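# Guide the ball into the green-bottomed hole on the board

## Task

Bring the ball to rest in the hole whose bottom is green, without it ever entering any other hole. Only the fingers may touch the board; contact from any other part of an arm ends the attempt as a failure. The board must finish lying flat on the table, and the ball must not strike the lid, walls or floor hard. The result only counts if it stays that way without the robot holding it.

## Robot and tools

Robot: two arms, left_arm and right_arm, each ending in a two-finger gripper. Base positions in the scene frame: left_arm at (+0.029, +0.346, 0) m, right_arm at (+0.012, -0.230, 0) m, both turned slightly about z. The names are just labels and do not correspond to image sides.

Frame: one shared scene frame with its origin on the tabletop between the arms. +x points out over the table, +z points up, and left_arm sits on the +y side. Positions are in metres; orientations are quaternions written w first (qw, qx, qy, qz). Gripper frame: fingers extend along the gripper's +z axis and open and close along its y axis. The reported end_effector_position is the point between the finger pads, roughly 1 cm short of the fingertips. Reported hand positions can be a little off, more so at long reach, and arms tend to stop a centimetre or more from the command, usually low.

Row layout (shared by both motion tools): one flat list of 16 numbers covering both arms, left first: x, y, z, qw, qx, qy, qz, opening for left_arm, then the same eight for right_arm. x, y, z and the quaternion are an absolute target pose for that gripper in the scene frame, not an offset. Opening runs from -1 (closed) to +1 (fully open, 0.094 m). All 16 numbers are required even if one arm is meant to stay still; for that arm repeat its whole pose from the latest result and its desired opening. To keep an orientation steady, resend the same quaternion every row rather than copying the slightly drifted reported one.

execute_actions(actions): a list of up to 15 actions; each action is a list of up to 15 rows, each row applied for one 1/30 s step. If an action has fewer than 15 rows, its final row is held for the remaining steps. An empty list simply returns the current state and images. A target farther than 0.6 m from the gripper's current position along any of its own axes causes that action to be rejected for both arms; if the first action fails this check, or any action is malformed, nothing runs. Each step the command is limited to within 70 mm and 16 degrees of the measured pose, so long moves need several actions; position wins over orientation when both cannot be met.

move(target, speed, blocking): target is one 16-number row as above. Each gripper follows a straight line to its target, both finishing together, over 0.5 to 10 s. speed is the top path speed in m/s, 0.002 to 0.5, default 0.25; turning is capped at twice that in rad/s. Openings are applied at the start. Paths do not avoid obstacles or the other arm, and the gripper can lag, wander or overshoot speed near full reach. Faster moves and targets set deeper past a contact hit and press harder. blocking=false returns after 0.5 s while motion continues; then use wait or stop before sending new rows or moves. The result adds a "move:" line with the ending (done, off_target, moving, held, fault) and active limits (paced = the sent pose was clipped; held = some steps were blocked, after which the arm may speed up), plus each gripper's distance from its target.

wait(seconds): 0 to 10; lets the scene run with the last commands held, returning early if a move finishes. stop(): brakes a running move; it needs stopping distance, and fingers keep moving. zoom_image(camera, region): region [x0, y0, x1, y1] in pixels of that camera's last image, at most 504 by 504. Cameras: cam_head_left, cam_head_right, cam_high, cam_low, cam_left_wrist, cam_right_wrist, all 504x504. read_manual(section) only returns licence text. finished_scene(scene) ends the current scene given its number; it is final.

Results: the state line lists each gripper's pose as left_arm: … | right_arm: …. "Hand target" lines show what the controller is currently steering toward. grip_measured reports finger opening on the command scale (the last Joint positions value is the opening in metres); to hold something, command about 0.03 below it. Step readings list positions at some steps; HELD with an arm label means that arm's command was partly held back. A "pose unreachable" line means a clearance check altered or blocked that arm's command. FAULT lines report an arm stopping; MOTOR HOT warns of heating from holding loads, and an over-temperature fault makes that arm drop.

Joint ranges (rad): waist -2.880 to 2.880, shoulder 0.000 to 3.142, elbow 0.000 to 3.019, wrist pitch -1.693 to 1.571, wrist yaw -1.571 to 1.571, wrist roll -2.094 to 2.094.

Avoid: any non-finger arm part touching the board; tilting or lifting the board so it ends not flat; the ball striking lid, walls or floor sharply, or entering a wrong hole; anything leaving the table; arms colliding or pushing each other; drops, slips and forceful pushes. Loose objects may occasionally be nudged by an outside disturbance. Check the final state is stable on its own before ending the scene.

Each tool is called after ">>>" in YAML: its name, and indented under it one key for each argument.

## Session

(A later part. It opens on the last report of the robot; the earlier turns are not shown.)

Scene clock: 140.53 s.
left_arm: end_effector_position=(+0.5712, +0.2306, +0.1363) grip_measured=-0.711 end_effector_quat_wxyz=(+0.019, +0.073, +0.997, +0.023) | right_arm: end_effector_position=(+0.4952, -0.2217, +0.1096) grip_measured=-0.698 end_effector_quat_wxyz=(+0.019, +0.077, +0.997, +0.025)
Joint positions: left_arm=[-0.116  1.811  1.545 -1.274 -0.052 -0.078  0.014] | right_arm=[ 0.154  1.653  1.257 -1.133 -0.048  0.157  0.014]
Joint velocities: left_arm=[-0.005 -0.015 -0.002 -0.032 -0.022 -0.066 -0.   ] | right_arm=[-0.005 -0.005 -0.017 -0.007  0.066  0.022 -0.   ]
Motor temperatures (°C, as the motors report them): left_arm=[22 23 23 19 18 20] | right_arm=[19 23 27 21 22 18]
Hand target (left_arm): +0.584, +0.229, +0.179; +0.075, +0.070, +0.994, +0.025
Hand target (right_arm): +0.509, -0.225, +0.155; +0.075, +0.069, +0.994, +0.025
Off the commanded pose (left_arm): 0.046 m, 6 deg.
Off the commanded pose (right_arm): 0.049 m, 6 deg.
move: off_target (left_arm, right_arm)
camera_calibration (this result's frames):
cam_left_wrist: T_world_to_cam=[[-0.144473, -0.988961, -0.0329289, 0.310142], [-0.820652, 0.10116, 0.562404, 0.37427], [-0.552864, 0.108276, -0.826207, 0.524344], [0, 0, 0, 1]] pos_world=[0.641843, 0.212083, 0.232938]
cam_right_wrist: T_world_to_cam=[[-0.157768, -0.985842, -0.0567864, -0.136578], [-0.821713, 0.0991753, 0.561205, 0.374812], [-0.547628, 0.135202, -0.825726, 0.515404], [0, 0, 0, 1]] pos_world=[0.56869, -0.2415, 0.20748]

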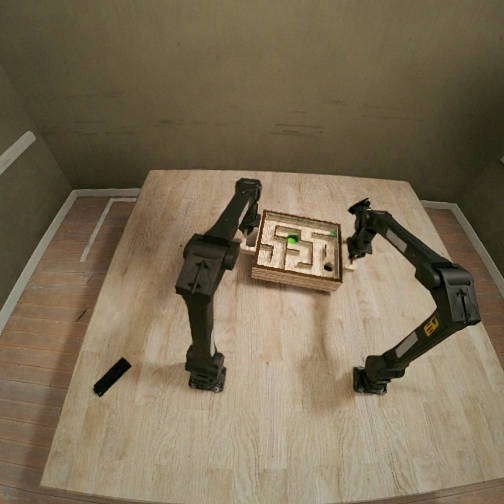

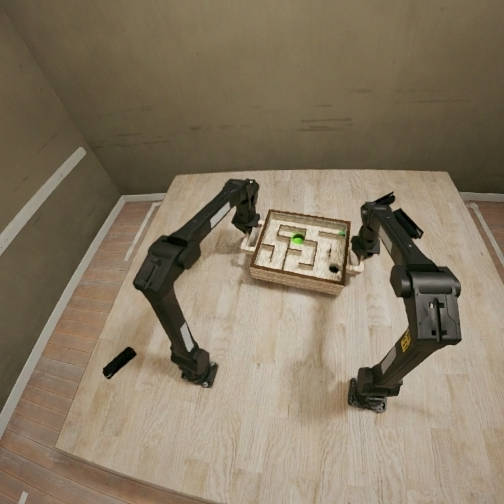

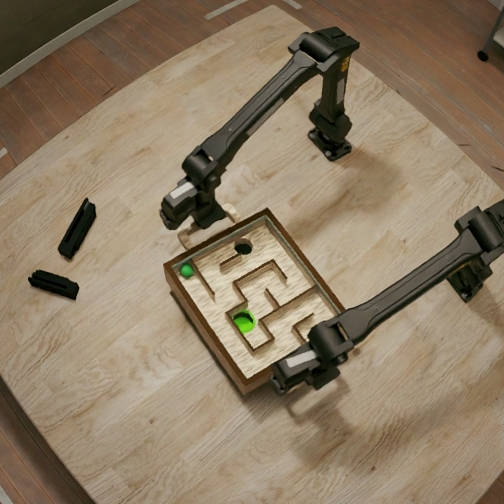

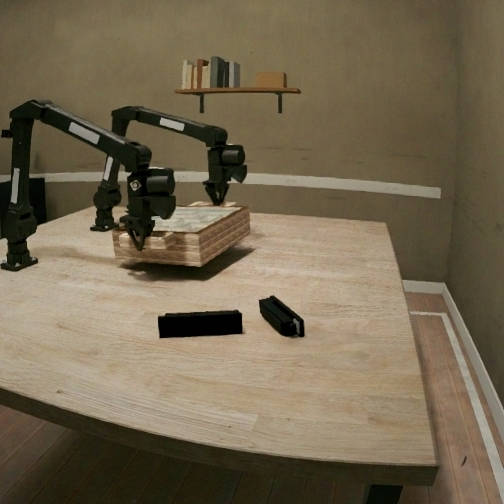

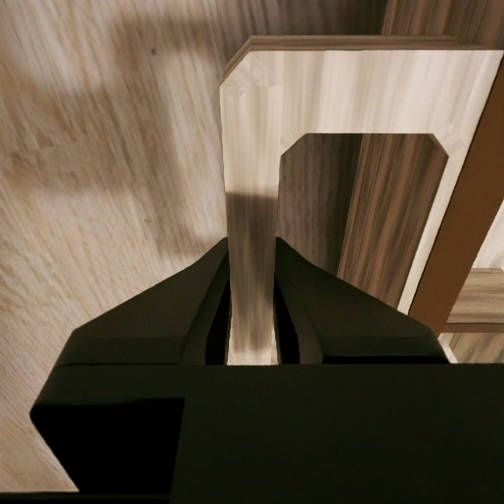

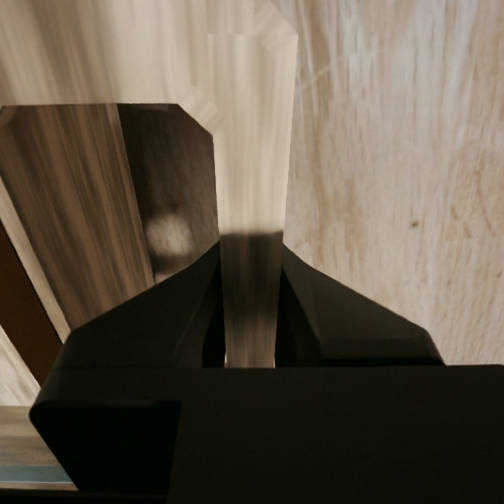

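>>> move:
  target: [0.585,0.229,0.16,0.075,0.07,0.995,-0.015,-0.8, 0.512,-0.225,0.172,0.075,0.07,0.995,-0.015,-0.8]
  speed: 0.015

>>> wait:
  seconds: 2

Scene clock: 148.97 s.
left_arm: end_effector_position=(+0.5686, +0.2233, +0.1142) grip_measured=-0.711 end_effector_quat_wxyz=(+0.018, +0.079, +0.997, -0.009) | right_arm: end_effector_position=(+0.4854, -0.2291, +0.1145) grip_measured=-0.698 end_effector_quat_wxyz=(+0.016, +0.084, +0.996, -0.013)
Joint positions: left_arm=[-0.109  1.821  1.499 -1.211  0.013 -0.061  0.014] | right_arm=[ 0.166  1.632  1.244 -1.154  0.029  0.183  0.014]
Joint velocities: left_arm=[-0.015  0.005 -0.002 -0.007  0.022 -0.037 -0.   ] | right_arm=[ 0.005  0.005 -0.002  0.012  0.007 -0.022  0.001]
Motor temperatures (°C, as the motors report them): left_arm=[22 23 23 19 18 20] | right_arm=[19 24 28 21 22 18]
Hand target (left_arm): +0.583, +0.229, +0.159; +0.075, +0.070, +0.995, -0.015
Hand target (right_arm): +0.507, -0.225, +0.172; +0.075, +0.070, +0.995, -0.015
Off the commanded pose (left_arm): 0.049 m, 7 deg.
Off the commanded pose (right_arm): 0.064 m, 7 deg.
move: off_target (left_arm, right_arm)
camera_calibration (this result's frames):
cam_left_wrist: T_world_to_cam=[[-0.157637, -0.986968, 0.0323228, 0.301421], [-0.814558, 0.148464, 0.560761, 0.371397], [-0.558252, 0.0620678, -0.827346, 0.518923], [0, 0, 0, 1]] pos_world=[0.63973, 0.210145, 0.211321]
cam_right_wrist: T_world_to_cam=[[-0.174585, -0.984448, 0.0195669, -0.145362], [-0.812704, 0.15529, 0.561602, 0.373101], [-0.555906, 0.082145, -0.827176, 0.507091], [0, 0, 0, 1]] pos_world=[0.559738, -0.242695, 0.212763]

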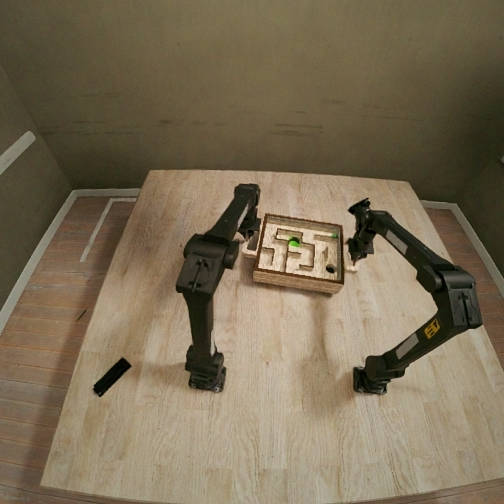

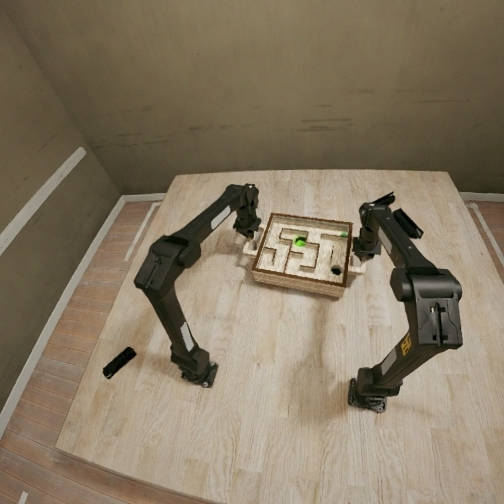

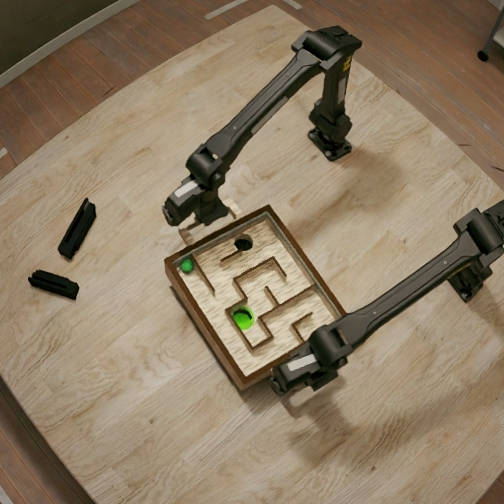

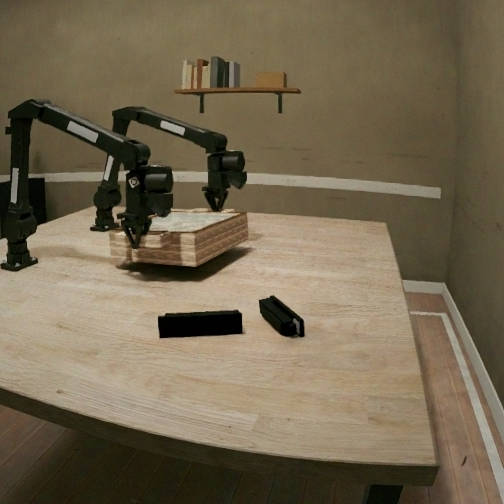

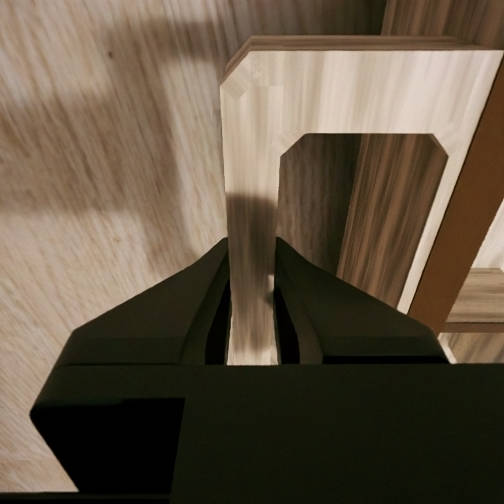

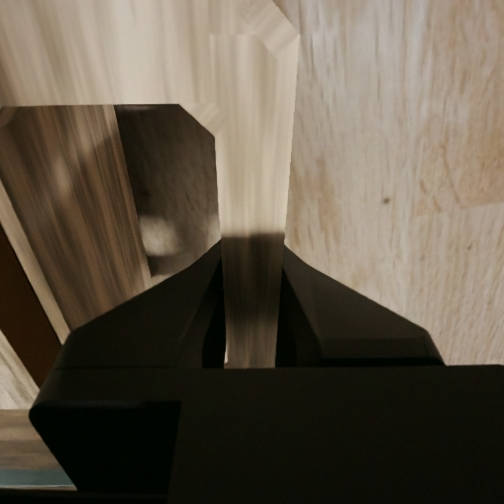

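Scene clock: 150.97 s.
left_arm: end_effector_position=(+0.5686, +0.2233, +0.1142) grip_measured=-0.711 end_effector_quat_wxyz=(+0.018, +0.079, +0.997, -0.009) | right_arm: end_effector_position=(+0.4853, -0.2291, +0.1145) grip_measured=-0.698 end_effector_quat_wxyz=(+0.016, +0.084, +0.996, -0.013)
Joint positions: left_arm=[-0.109  1.821  1.499 -1.211  0.013 -0.061  0.014] | right_arm=[ 0.166  1.632  1.244 -1.155  0.029  0.183  0.014]
Joint velocities: left_arm=[-0.015 -0.024 -0.002  0.002 -0.022 -0.037 -0.   ] | right_arm=[ 0.005  0.005 -0.017 -0.012 -0.037  0.066 -0.   ]
Motor temperatures (°C, as the motors report them): left_arm=[22 23 23 19 18 20] | right_arm=[19 24 28 21 22 18]
Hand target (left_arm): +0.583, +0.229, +0.159; +0.075, +0.070, +0.995, -0.015
Hand target (right_arm): +0.507, -0.225, +0.171; +0.075, +0.070, +0.995, -0.015
Off the commanded pose (left_arm): 0.049 m, 7 deg.
Off the commanded pose (right_arm): 0.064 m, 7 deg.
wait: 2.00 s; at rest by 0.17 s
camera_calibration (this result's frames):
cam_left_wrist: T_world_to_cam=[[-0.157637, -0.986968, 0.0323228, 0.301421], [-0.814558, 0.148464, 0.560761, 0.371397], [-0.558252, 0.0620678, -0.827346, 0.518923], [0, 0, 0, 1]] pos_world=[0.63973, 0.210145, 0.211321]
cam_right_wrist: T_world_to_cam=[[-0.174577, -0.984448, 0.0196388, -0.145391], [-0.81249, 0.155293, 0.561911, 0.372888], [-0.556222, 0.0821406, -0.826965, 0.507164], [0, 0, 0, 1]] pos_world=[0.559682, -0.242696, 0.212732]

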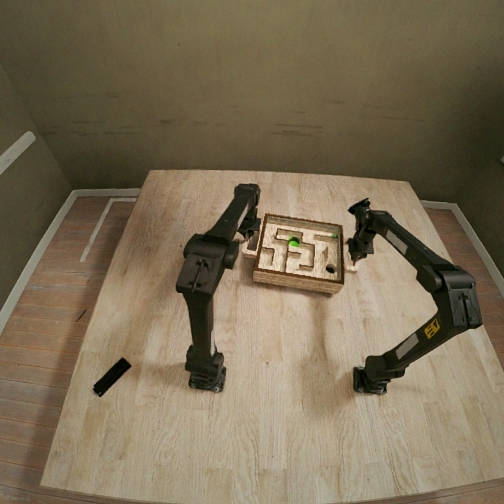

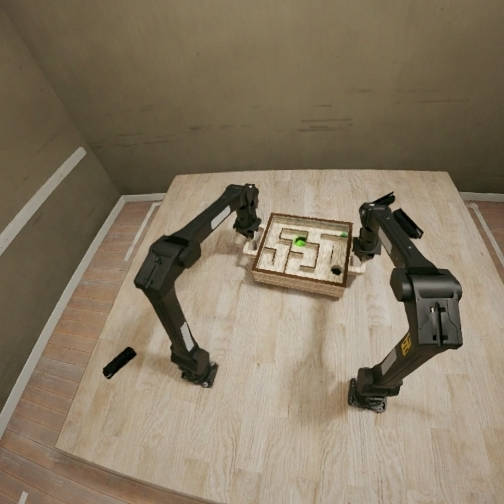

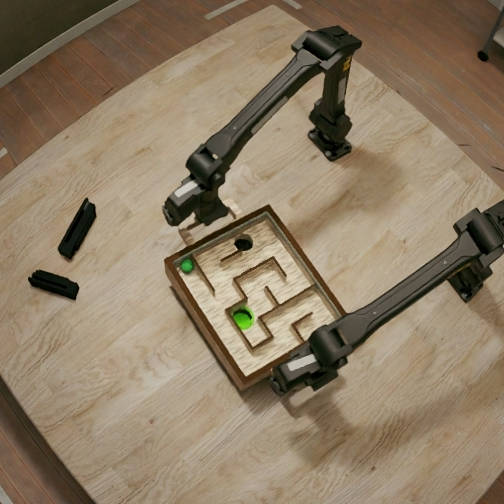

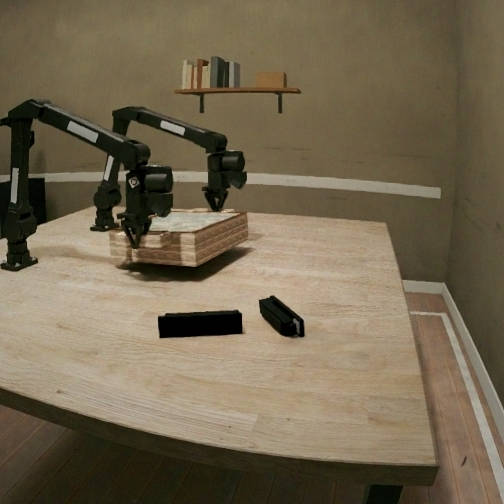

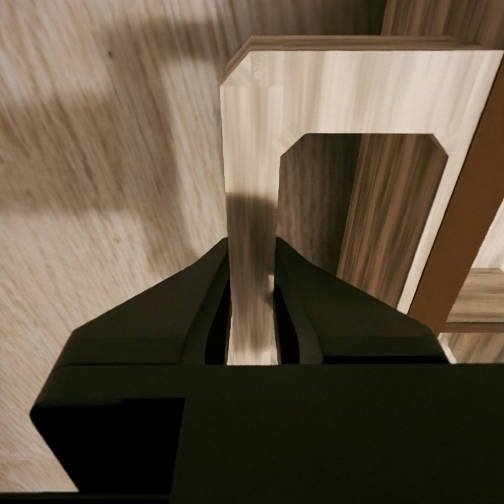

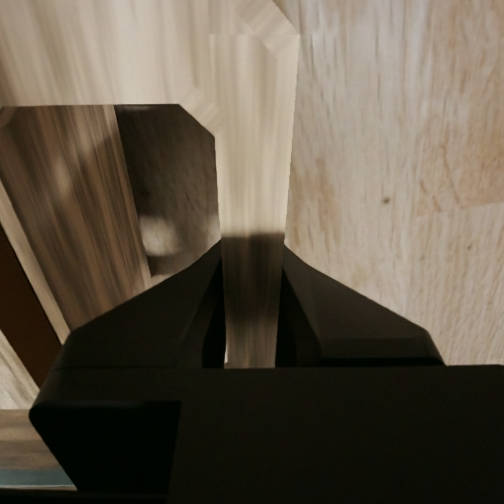

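>>> move:
  target: [0.585,0.227,0.138,0.075,0.07,0.995,-0.03,-0.8, 0.505,-0.228,0.172,0.075,0.07,0.995,-0.03,-0.8]
  speed: 0.015

>>> wait:
  seconds: 1.5

Scene clock: 158.90 s.
left_arm: end_effector_position=(+0.5652, +0.2195, +0.0950) grip_measured=-0.711 end_effector_quat_wxyz=(+0.017, +0.082, +0.996, -0.027) | right_arm: end_effector_position=(+0.4781, -0.2324, +0.1136) grip_measured=-0.698 end_effector_quat_wxyz=(+0.015, +0.088, +0.996, -0.029)
Joint positions: left_arm=[-0.107  1.83   1.458 -1.158  0.048 -0.051  0.014] | right_arm=[ 0.172  1.619  1.225 -1.154  0.062  0.195  0.014]
Joint velocities: left_arm=[ 0.005 -0.024  0.007  0.017  0.037 -0.051  0.   ] | right_arm=[-0.024 -0.005 -0.002 -0.007 -0.037  0.022 -0.001]
Motor temperatures (°C, as the motors report them): left_arm=[22 23 23 19 18 20] | right_arm=[19 24 29 21 22 18]
Hand target (left_arm): +0.583, +0.227, +0.138; +0.074, +0.070, +0.994, -0.030
Hand target (right_arm): +0.500, -0.228, +0.172; +0.076, +0.070, +0.994, -0.030
Off the commanded pose (left_arm): 0.048 m, 7 deg.
Off the commanded pose (right_arm): 0.064 m, 7 deg.
move: off_target (left_arm, right_arm)
camera_calibration (this result's frames):
cam_left_wrist: T_world_to_cam=[[-0.165188, -0.984001, 0.0667537, 0.298049], [-0.811195, 0.174051, 0.558274, 0.372739], [-0.56096, 0.0380696, -0.826967, 0.508164], [0, 0, 0, 1]] pos_world=[0.636658, 0.209059, 0.192248]
cam_right_wrist: T_world_to_cam=[[-0.181604, -0.981946, 0.0529405, -0.149733], [-0.808448, 0.179733, 0.560453, 0.37198], [-0.55985, 0.058981, -0.826492, 0.498962], [0, 0, 0, 1]] pos_world=[0.552878, -0.243316, 0.211838]

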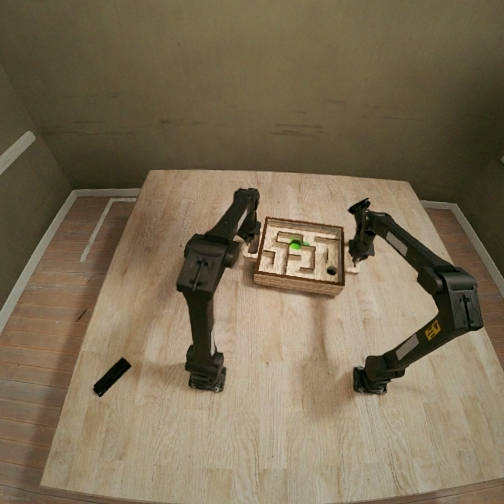

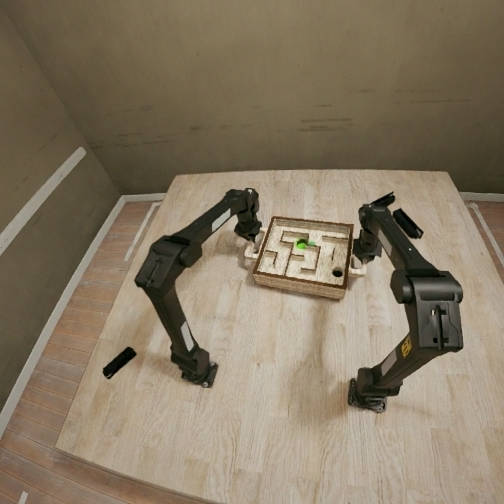

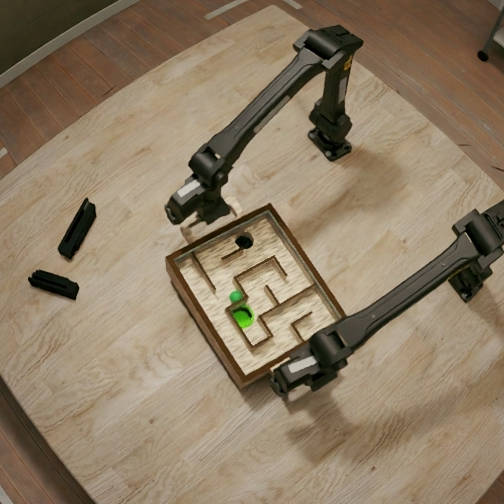

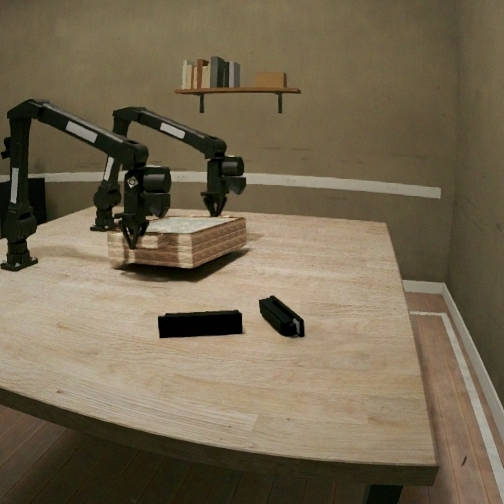

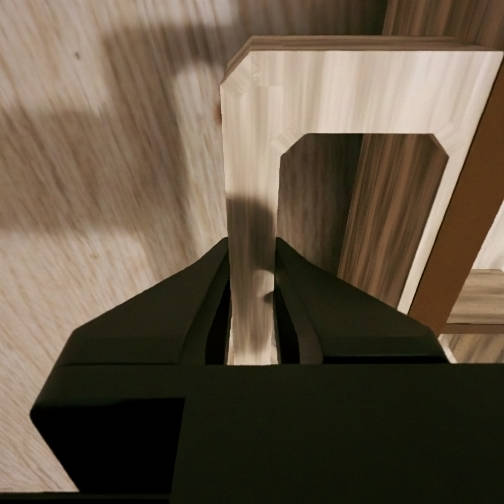

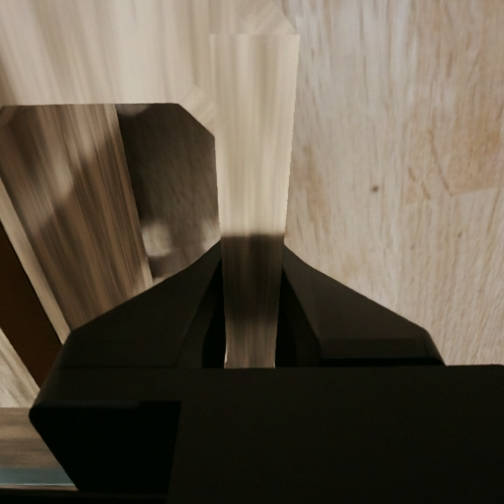

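Scene clock: 160.40 s.
left_arm: end_effector_position=(+0.5652, +0.2195, +0.0950) grip_measured=-0.711 end_effector_quat_wxyz=(+0.017, +0.082, +0.996, -0.027) | right_arm: end_effector_position=(+0.4781, -0.2325, +0.1137) grip_measured=-0.698 end_effector_quat_wxyz=(+0.015, +0.088, +0.996, -0.030)
Joint positions: left_arm=[-0.107  1.83   1.458 -1.158  0.048 -0.051  0.014] | right_arm=[ 0.172  1.618  1.225 -1.154  0.062  0.195  0.014]
Joint velocities: left_arm=[-0.005 -0.015 -0.007 -0.027  0.022  0.125 -0.   ] | right_arm=[-0.015 -0.005 -0.017 -0.002 -0.037 -0.066  0.002]
Motor temperatures (°C, as the motors report them): left_arm=[22 23 23 19 18 20] | right_arm=[19 24 29 21 22 18]
Hand target (left_arm): +0.583, +0.227, +0.138; +0.074, +0.070, +0.994, -0.030
Hand target (right_arm): +0.500, -0.228, +0.172; +0.076, +0.070, +0.994, -0.030
Off the commanded pose (left_arm): 0.048 m, 7 deg.
Off the commanded pose (right_arm): 0.064 m, 7 deg.
wait: 1.50 s; at rest by 0.17 s
camera_calibration (this result's frames):
cam_left_wrist: T_world_to_cam=[[-0.165188, -0.984001, 0.0667537, 0.298049], [-0.811195, 0.174051, 0.558274, 0.372739], [-0.56096, 0.0380696, -0.826967, 0.508164], [0, 0, 0, 1]] pos_world=[0.636658, 0.209059, 0.192248]
cam_right_wrist: T_world_to_cam=[[-0.181634, -0.981924, 0.053237, -0.149819], [-0.808664, 0.17995, 0.560072, 0.372098], [-0.559528, 0.0586769, -0.826732, 0.498917], [0, 0, 0, 1]] pos_world=[0.552848, -0.243345, 0.212045]

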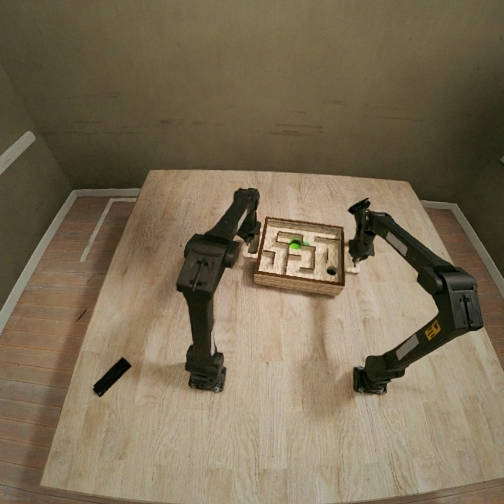

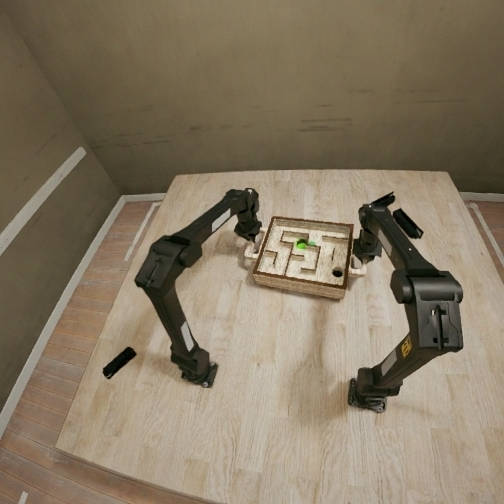

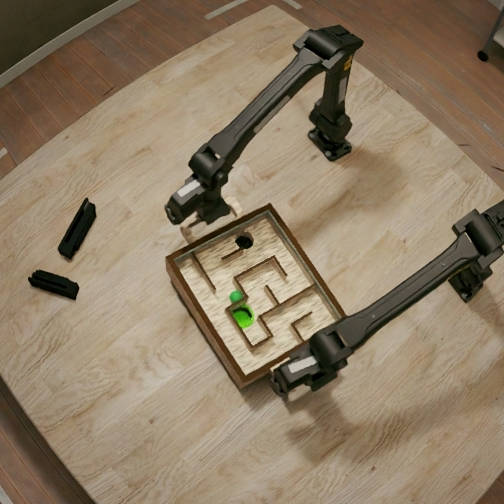

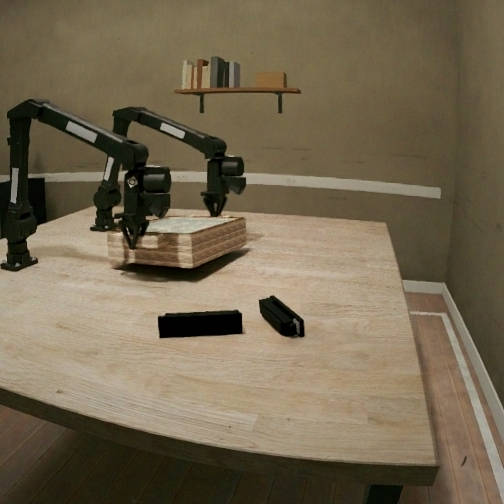

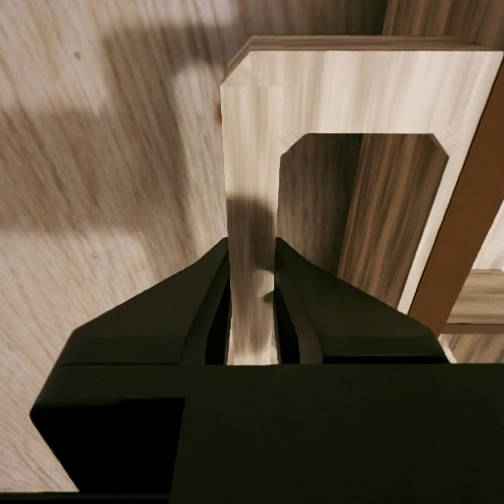

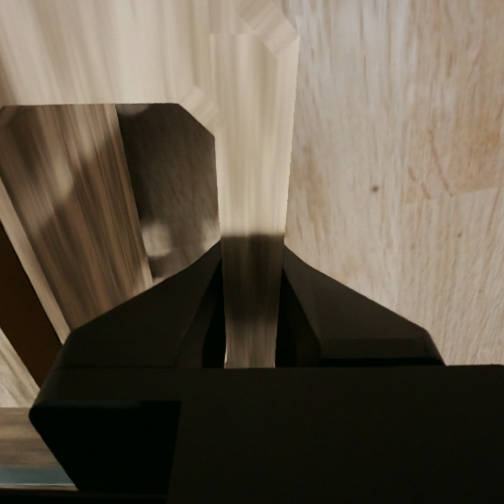

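>>> zoom_image:
  camera: "cam_high"
  region: [150, 190, 360, 400]

Region (150, 190, 360, 400) of cam_high's 504x504 image, scaled by 2.400, with more detail than that image has.

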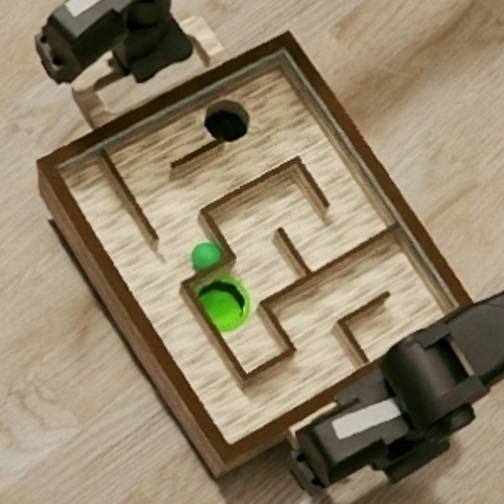

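>>> execute_actions:
  actions:
    - [[0.585,0.227,0.152,0.075,0.07,0.995,-0.015,-0.8,0.505,-0.228,0.172,0.075,0.07,0.995,-0.015,-0.8]]
    - [[0.585,0.229,0.168,0.075,0.07,0.995,0.0,-0.8,0.508,-0.226,0.172,0.075,0.07,0.995,0.0,-0.8]]
    - [[0.585,0.229,0.184,0.075,0.07,0.995,0.018,-0.8,0.51,-0.225,0.168,0.075,0.07,0.995,0.018,-0.8]]
    - [[0.585,0.229,0.184,0.075,0.07,0.995,0.018,-0.8,0.51,-0.225,0.168,0.075,0.07,0.995,0.018,-0.8]]

Scene clock: 181.00 s.
left_arm: end_effector_position=(+0.5570, +0.2331, +0.1273) grip_measured=-0.711 end_effector_quat_wxyz=(+0.014, +0.075, +0.997, +0.014) | right_arm: end_effector_position=(+0.4776, -0.2194, +0.1142) grip_measured=-0.698 end_effector_quat_wxyz=(+0.010, +0.079, +0.997, +0.013)
Joint positions: left_arm=[-0.111  1.786  1.485 -1.247 -0.032 -0.069  0.014] | right_arm=[ 0.168  1.617  1.226 -1.157 -0.024  0.175  0.014]
Joint velocities: left_arm=[-0.005 -0.024  0.007 -0.007 -0.007 -0.007  0.   ] | right_arm=[-0.005 -0.005 -0.017  0.002 -0.11  -0.022 -0.   ]
Motor temperatures (°C, as the motors report them): left_arm=[22 24 24 19 18 20] | right_arm=[19 24 31 21 22 18]
Hand target (left_arm): +0.582, +0.230, +0.184; +0.075, +0.070, +0.995, +0.017
Hand target (right_arm): +0.505, -0.225, +0.169; +0.075, +0.069, +0.995, +0.017
Off the commanded pose (left_arm): 0.063 m, 7 deg.
Off the commanded pose (right_arm): 0.063 m, 8 deg.
Step readings (end_effector_position; steps 1 to 15: 1st action; 16 to 30: 2nd action; 31 to 45: 3rd action; 46 to 60: 4th action):
0: left_arm (+0.5652, +0.2195, +0.0950) | right_arm (+0.4781, -0.2325, +0.1137)
1: left_arm (+0.5655, +0.2206, +0.0951) | right_arm (+0.4780, -0.2313, +0.1137)
2: left_arm (+0.5657, +0.2216, +0.0955) | right_arm (+0.4780, -0.2302, +0.1136)
4: left_arm (+0.5656, +0.2226, +0.0977) | right_arm (+0.4780, -0.2293, +0.1136)
8: left_arm (+0.5653, +0.2232, +0.1020) | right_arm (+0.4780, -0.2289, +0.1137)
15: left_arm (+0.5651, +0.2232, +0.1026) | right_arm (+0.4780, -0.2288, +0.1139)
16: left_arm (+0.5642, +0.2247, +0.1025) | right_arm (+0.4780, -0.2276, +0.1140)
17: left_arm (+0.5624, +0.2263, +0.1030) | right_arm (+0.4781, -0.2264, +0.1141)
19: left_arm (+0.5593, +0.2279, +0.1055) | right_arm (+0.4776, -0.2251, +0.1141)
23: left_arm (+0.5582, +0.2287, +0.1114) | right_arm (+0.4775, -0.2245, +0.1141)
30: left_arm (+0.5575, +0.2291, +0.1126) | right_arm (+0.4775, -0.2243, +0.1141)
31: left_arm (+0.5573, +0.2305, +0.1132) | right_arm (+0.4775, -0.2229, +0.1140)
32: left_arm (+0.5566, +0.2318, +0.1143) | right_arm (+0.4775, -0.2214, +0.1141)
34: left_arm (+0.5552, +0.2331, +0.1182) | right_arm (+0.4774, -0.2203, +0.1141)
38: left_arm (+0.5573, +0.2333, +0.1262) | right_arm (+0.4774, -0.2194, +0.1141)
45: left_arm (+0.5570, +0.2331, +0.1273) | right_arm (+0.4776, -0.2194, +0.1142)
46: left_arm (+0.5570, +0.2331, +0.1273) | right_arm (+0.4776, -0.2194, +0.1142)
47: left_arm (+0.5570, +0.2331, +0.1273) | right_arm (+0.4776, -0.2194, +0.1142)
49: left_arm (+0.5570, +0.2331, +0.1273) | right_arm (+0.4776, -0.2194, +0.1142)
53: left_arm (+0.5570, +0.2331, +0.1273) | right_arm (+0.4776, -0.2194, +0.1142)
60: end_effector_position above
camera_calibration (this result's frames):
cam_left_wrist: T_world_to_cam=[[-0.149431, -0.988673, -0.014004, 0.310549], [-0.813271, 0.11484, 0.570441, 0.359027], [-0.562371, 0.0966303, -0.821219, 0.516149], [0, 0, 0, 1]] pos_world=[0.628659, 0.215925, 0.223417]
cam_right_wrist: T_world_to_cam=[[-0.163873, -0.986002, -0.0307526, -0.136923], [-0.810049, 0.116708, 0.57463, 0.354211], [-0.562997, 0.119078, -0.817835, 0.51218], [0, 0, 0, 1]] pos_world=[0.552847, -0.237335, 0.211128]

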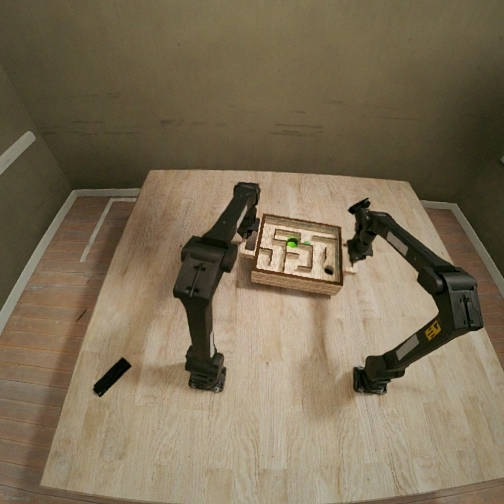

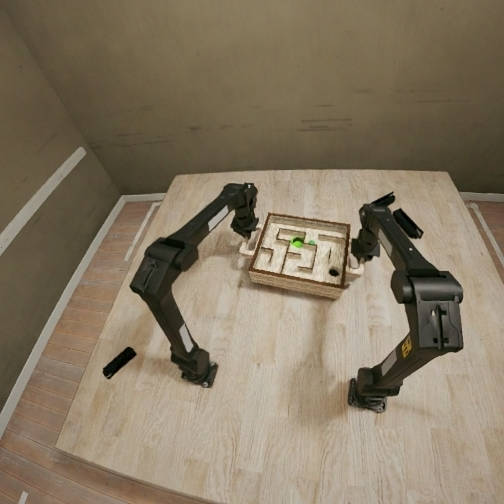

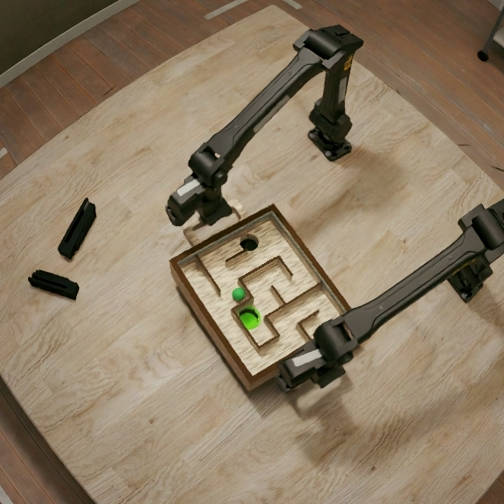

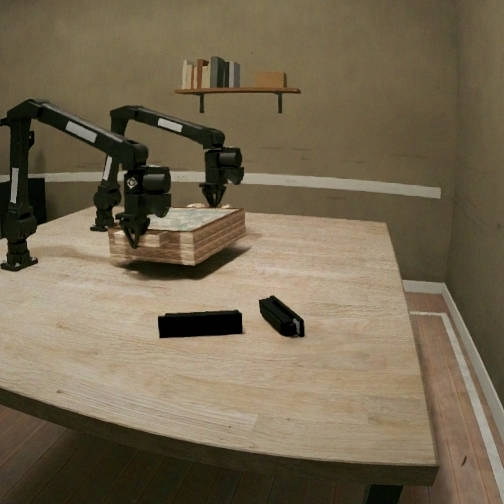

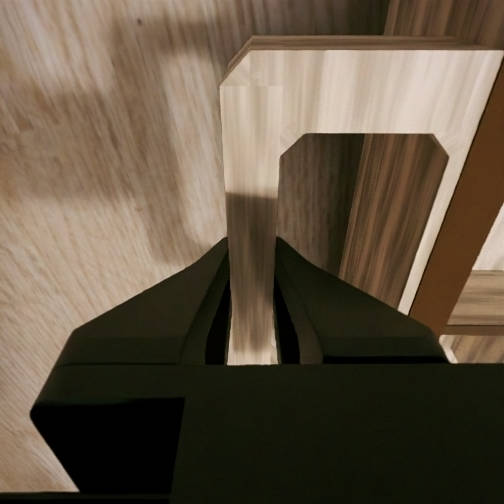

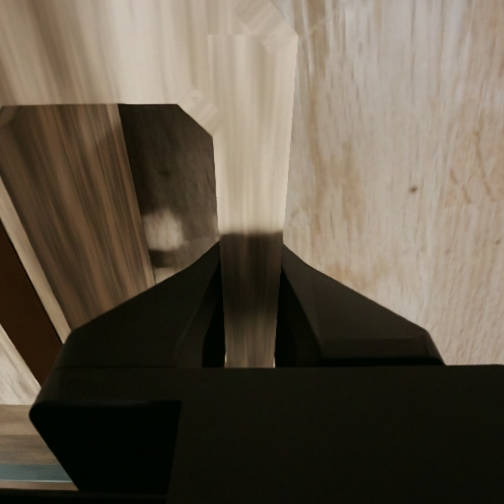

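>>> execute_actions:
  actions: []

>>> zoom_image:
  camera: "cam_high"
  region: [150, 190, 360, 400]

Scene clock: 185.57 s.
left_arm: end_effector_position=(+0.5570, +0.2331, +0.1273) grip_measured=-0.711 end_effector_quat_wxyz=(+0.014, +0.075, +0.997, +0.014) | right_arm: end_effector_position=(+0.4776, -0.2196, +0.1142) grip_measured=-0.698 end_effector_quat_wxyz=(+0.010, +0.080, +0.997, +0.013)
Joint positions: left_arm=[-0.111  1.786  1.485 -1.247 -0.032 -0.069  0.014] | right_arm=[ 0.167  1.617  1.226 -1.157 -0.024  0.175  0.014]
Joint velocities: left_arm=[-0.005 -0.015  0.007  0.012 -0.037  0.037 -0.   ] | right_arm=[-0.005 -0.015  0.012 -0.017  0.022 -0.051 -0.001]
Motor temperatures (°C, as the motors report them): left_arm=[22 24 25 19 19 20] | right_arm=[19 24 32 21 22 18]
Hand target (left_arm): +0.582, +0.230, +0.184; +0.075, +0.070, +0.995, +0.017
Hand target (right_arm): +0.505, -0.225, +0.169; +0.075, +0.070, +0.995, +0.017
Off the commanded pose (left_arm): 0.063 m, 7 deg.
Off the commanded pose (right_arm): 0.063 m, 8 deg.
camera_calibration (this result's frames):
cam_left_wrist: T_world_to_cam=[[-0.149431, -0.988673, -0.014004, 0.310549], [-0.813271, 0.11484, 0.570441, 0.359027], [-0.562371, 0.0966303, -0.821219, 0.516149], [0, 0, 0, 1]] pos_world=[0.628659, 0.215925, 0.223417]
cam_right_wrist: T_world_to_cam=[[-0.164249, -0.985939, -0.0307526, -0.136904], [-0.810005, 0.117017, 0.57463, 0.354282], [-0.562952, 0.119292, -0.817835, 0.512229], [0, 0, 0, 1]] pos_world=[0.552844, -0.237541, 0.211128]

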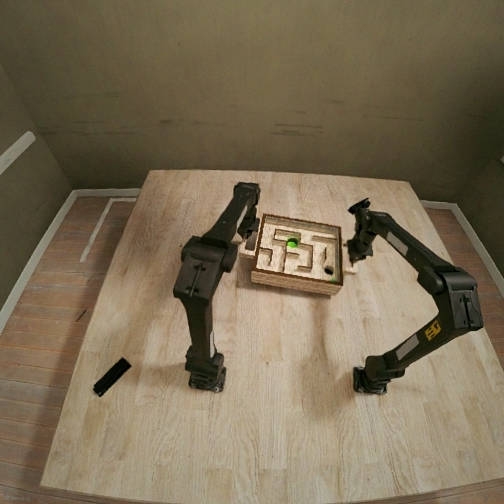

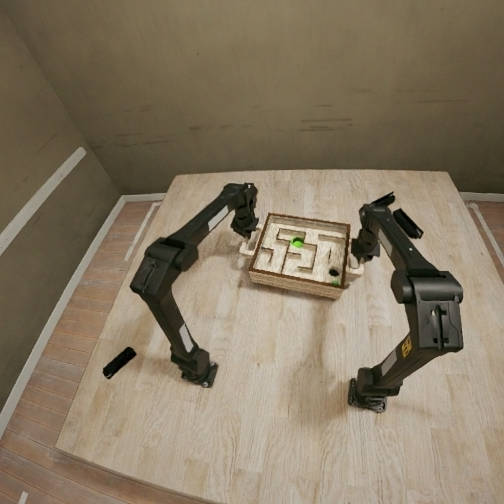

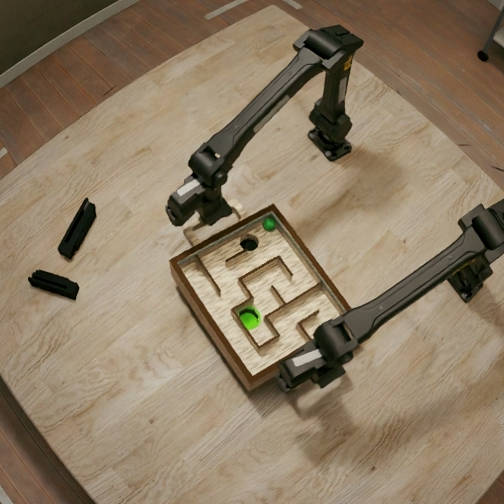

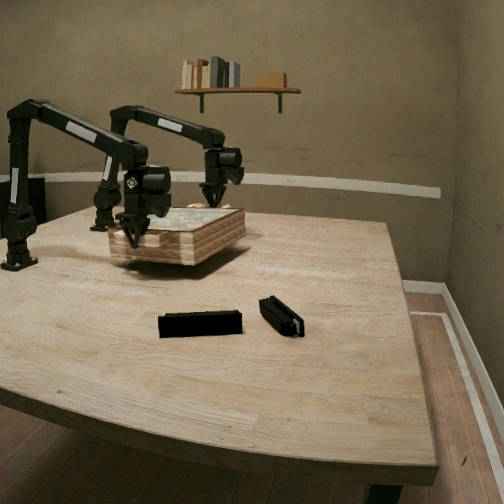

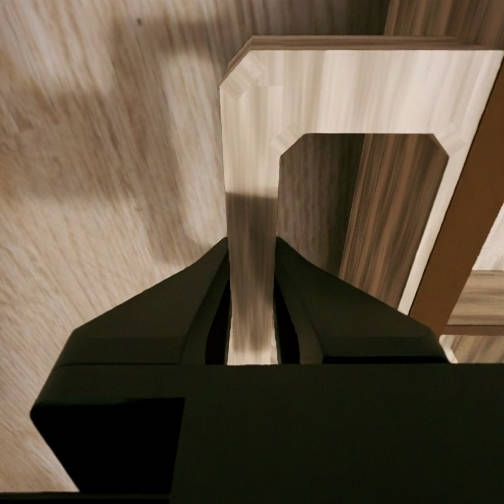

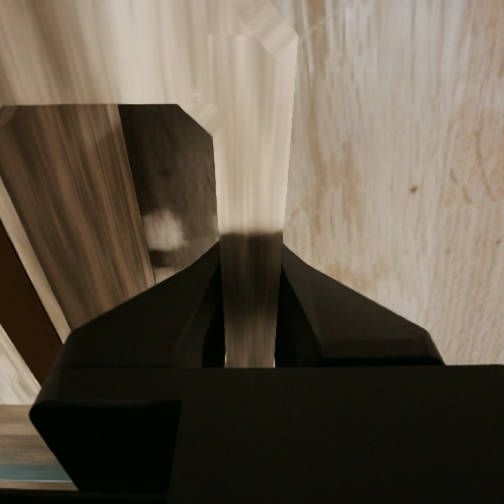

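Region (150, 190, 360, 400) of cam_high's 504x504 image, scaled by 2.400, with more detail than that image has.

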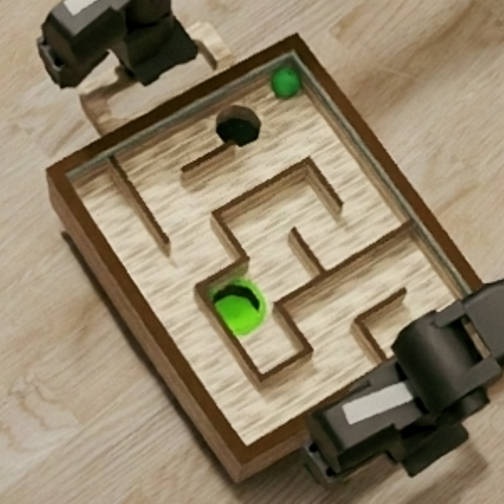

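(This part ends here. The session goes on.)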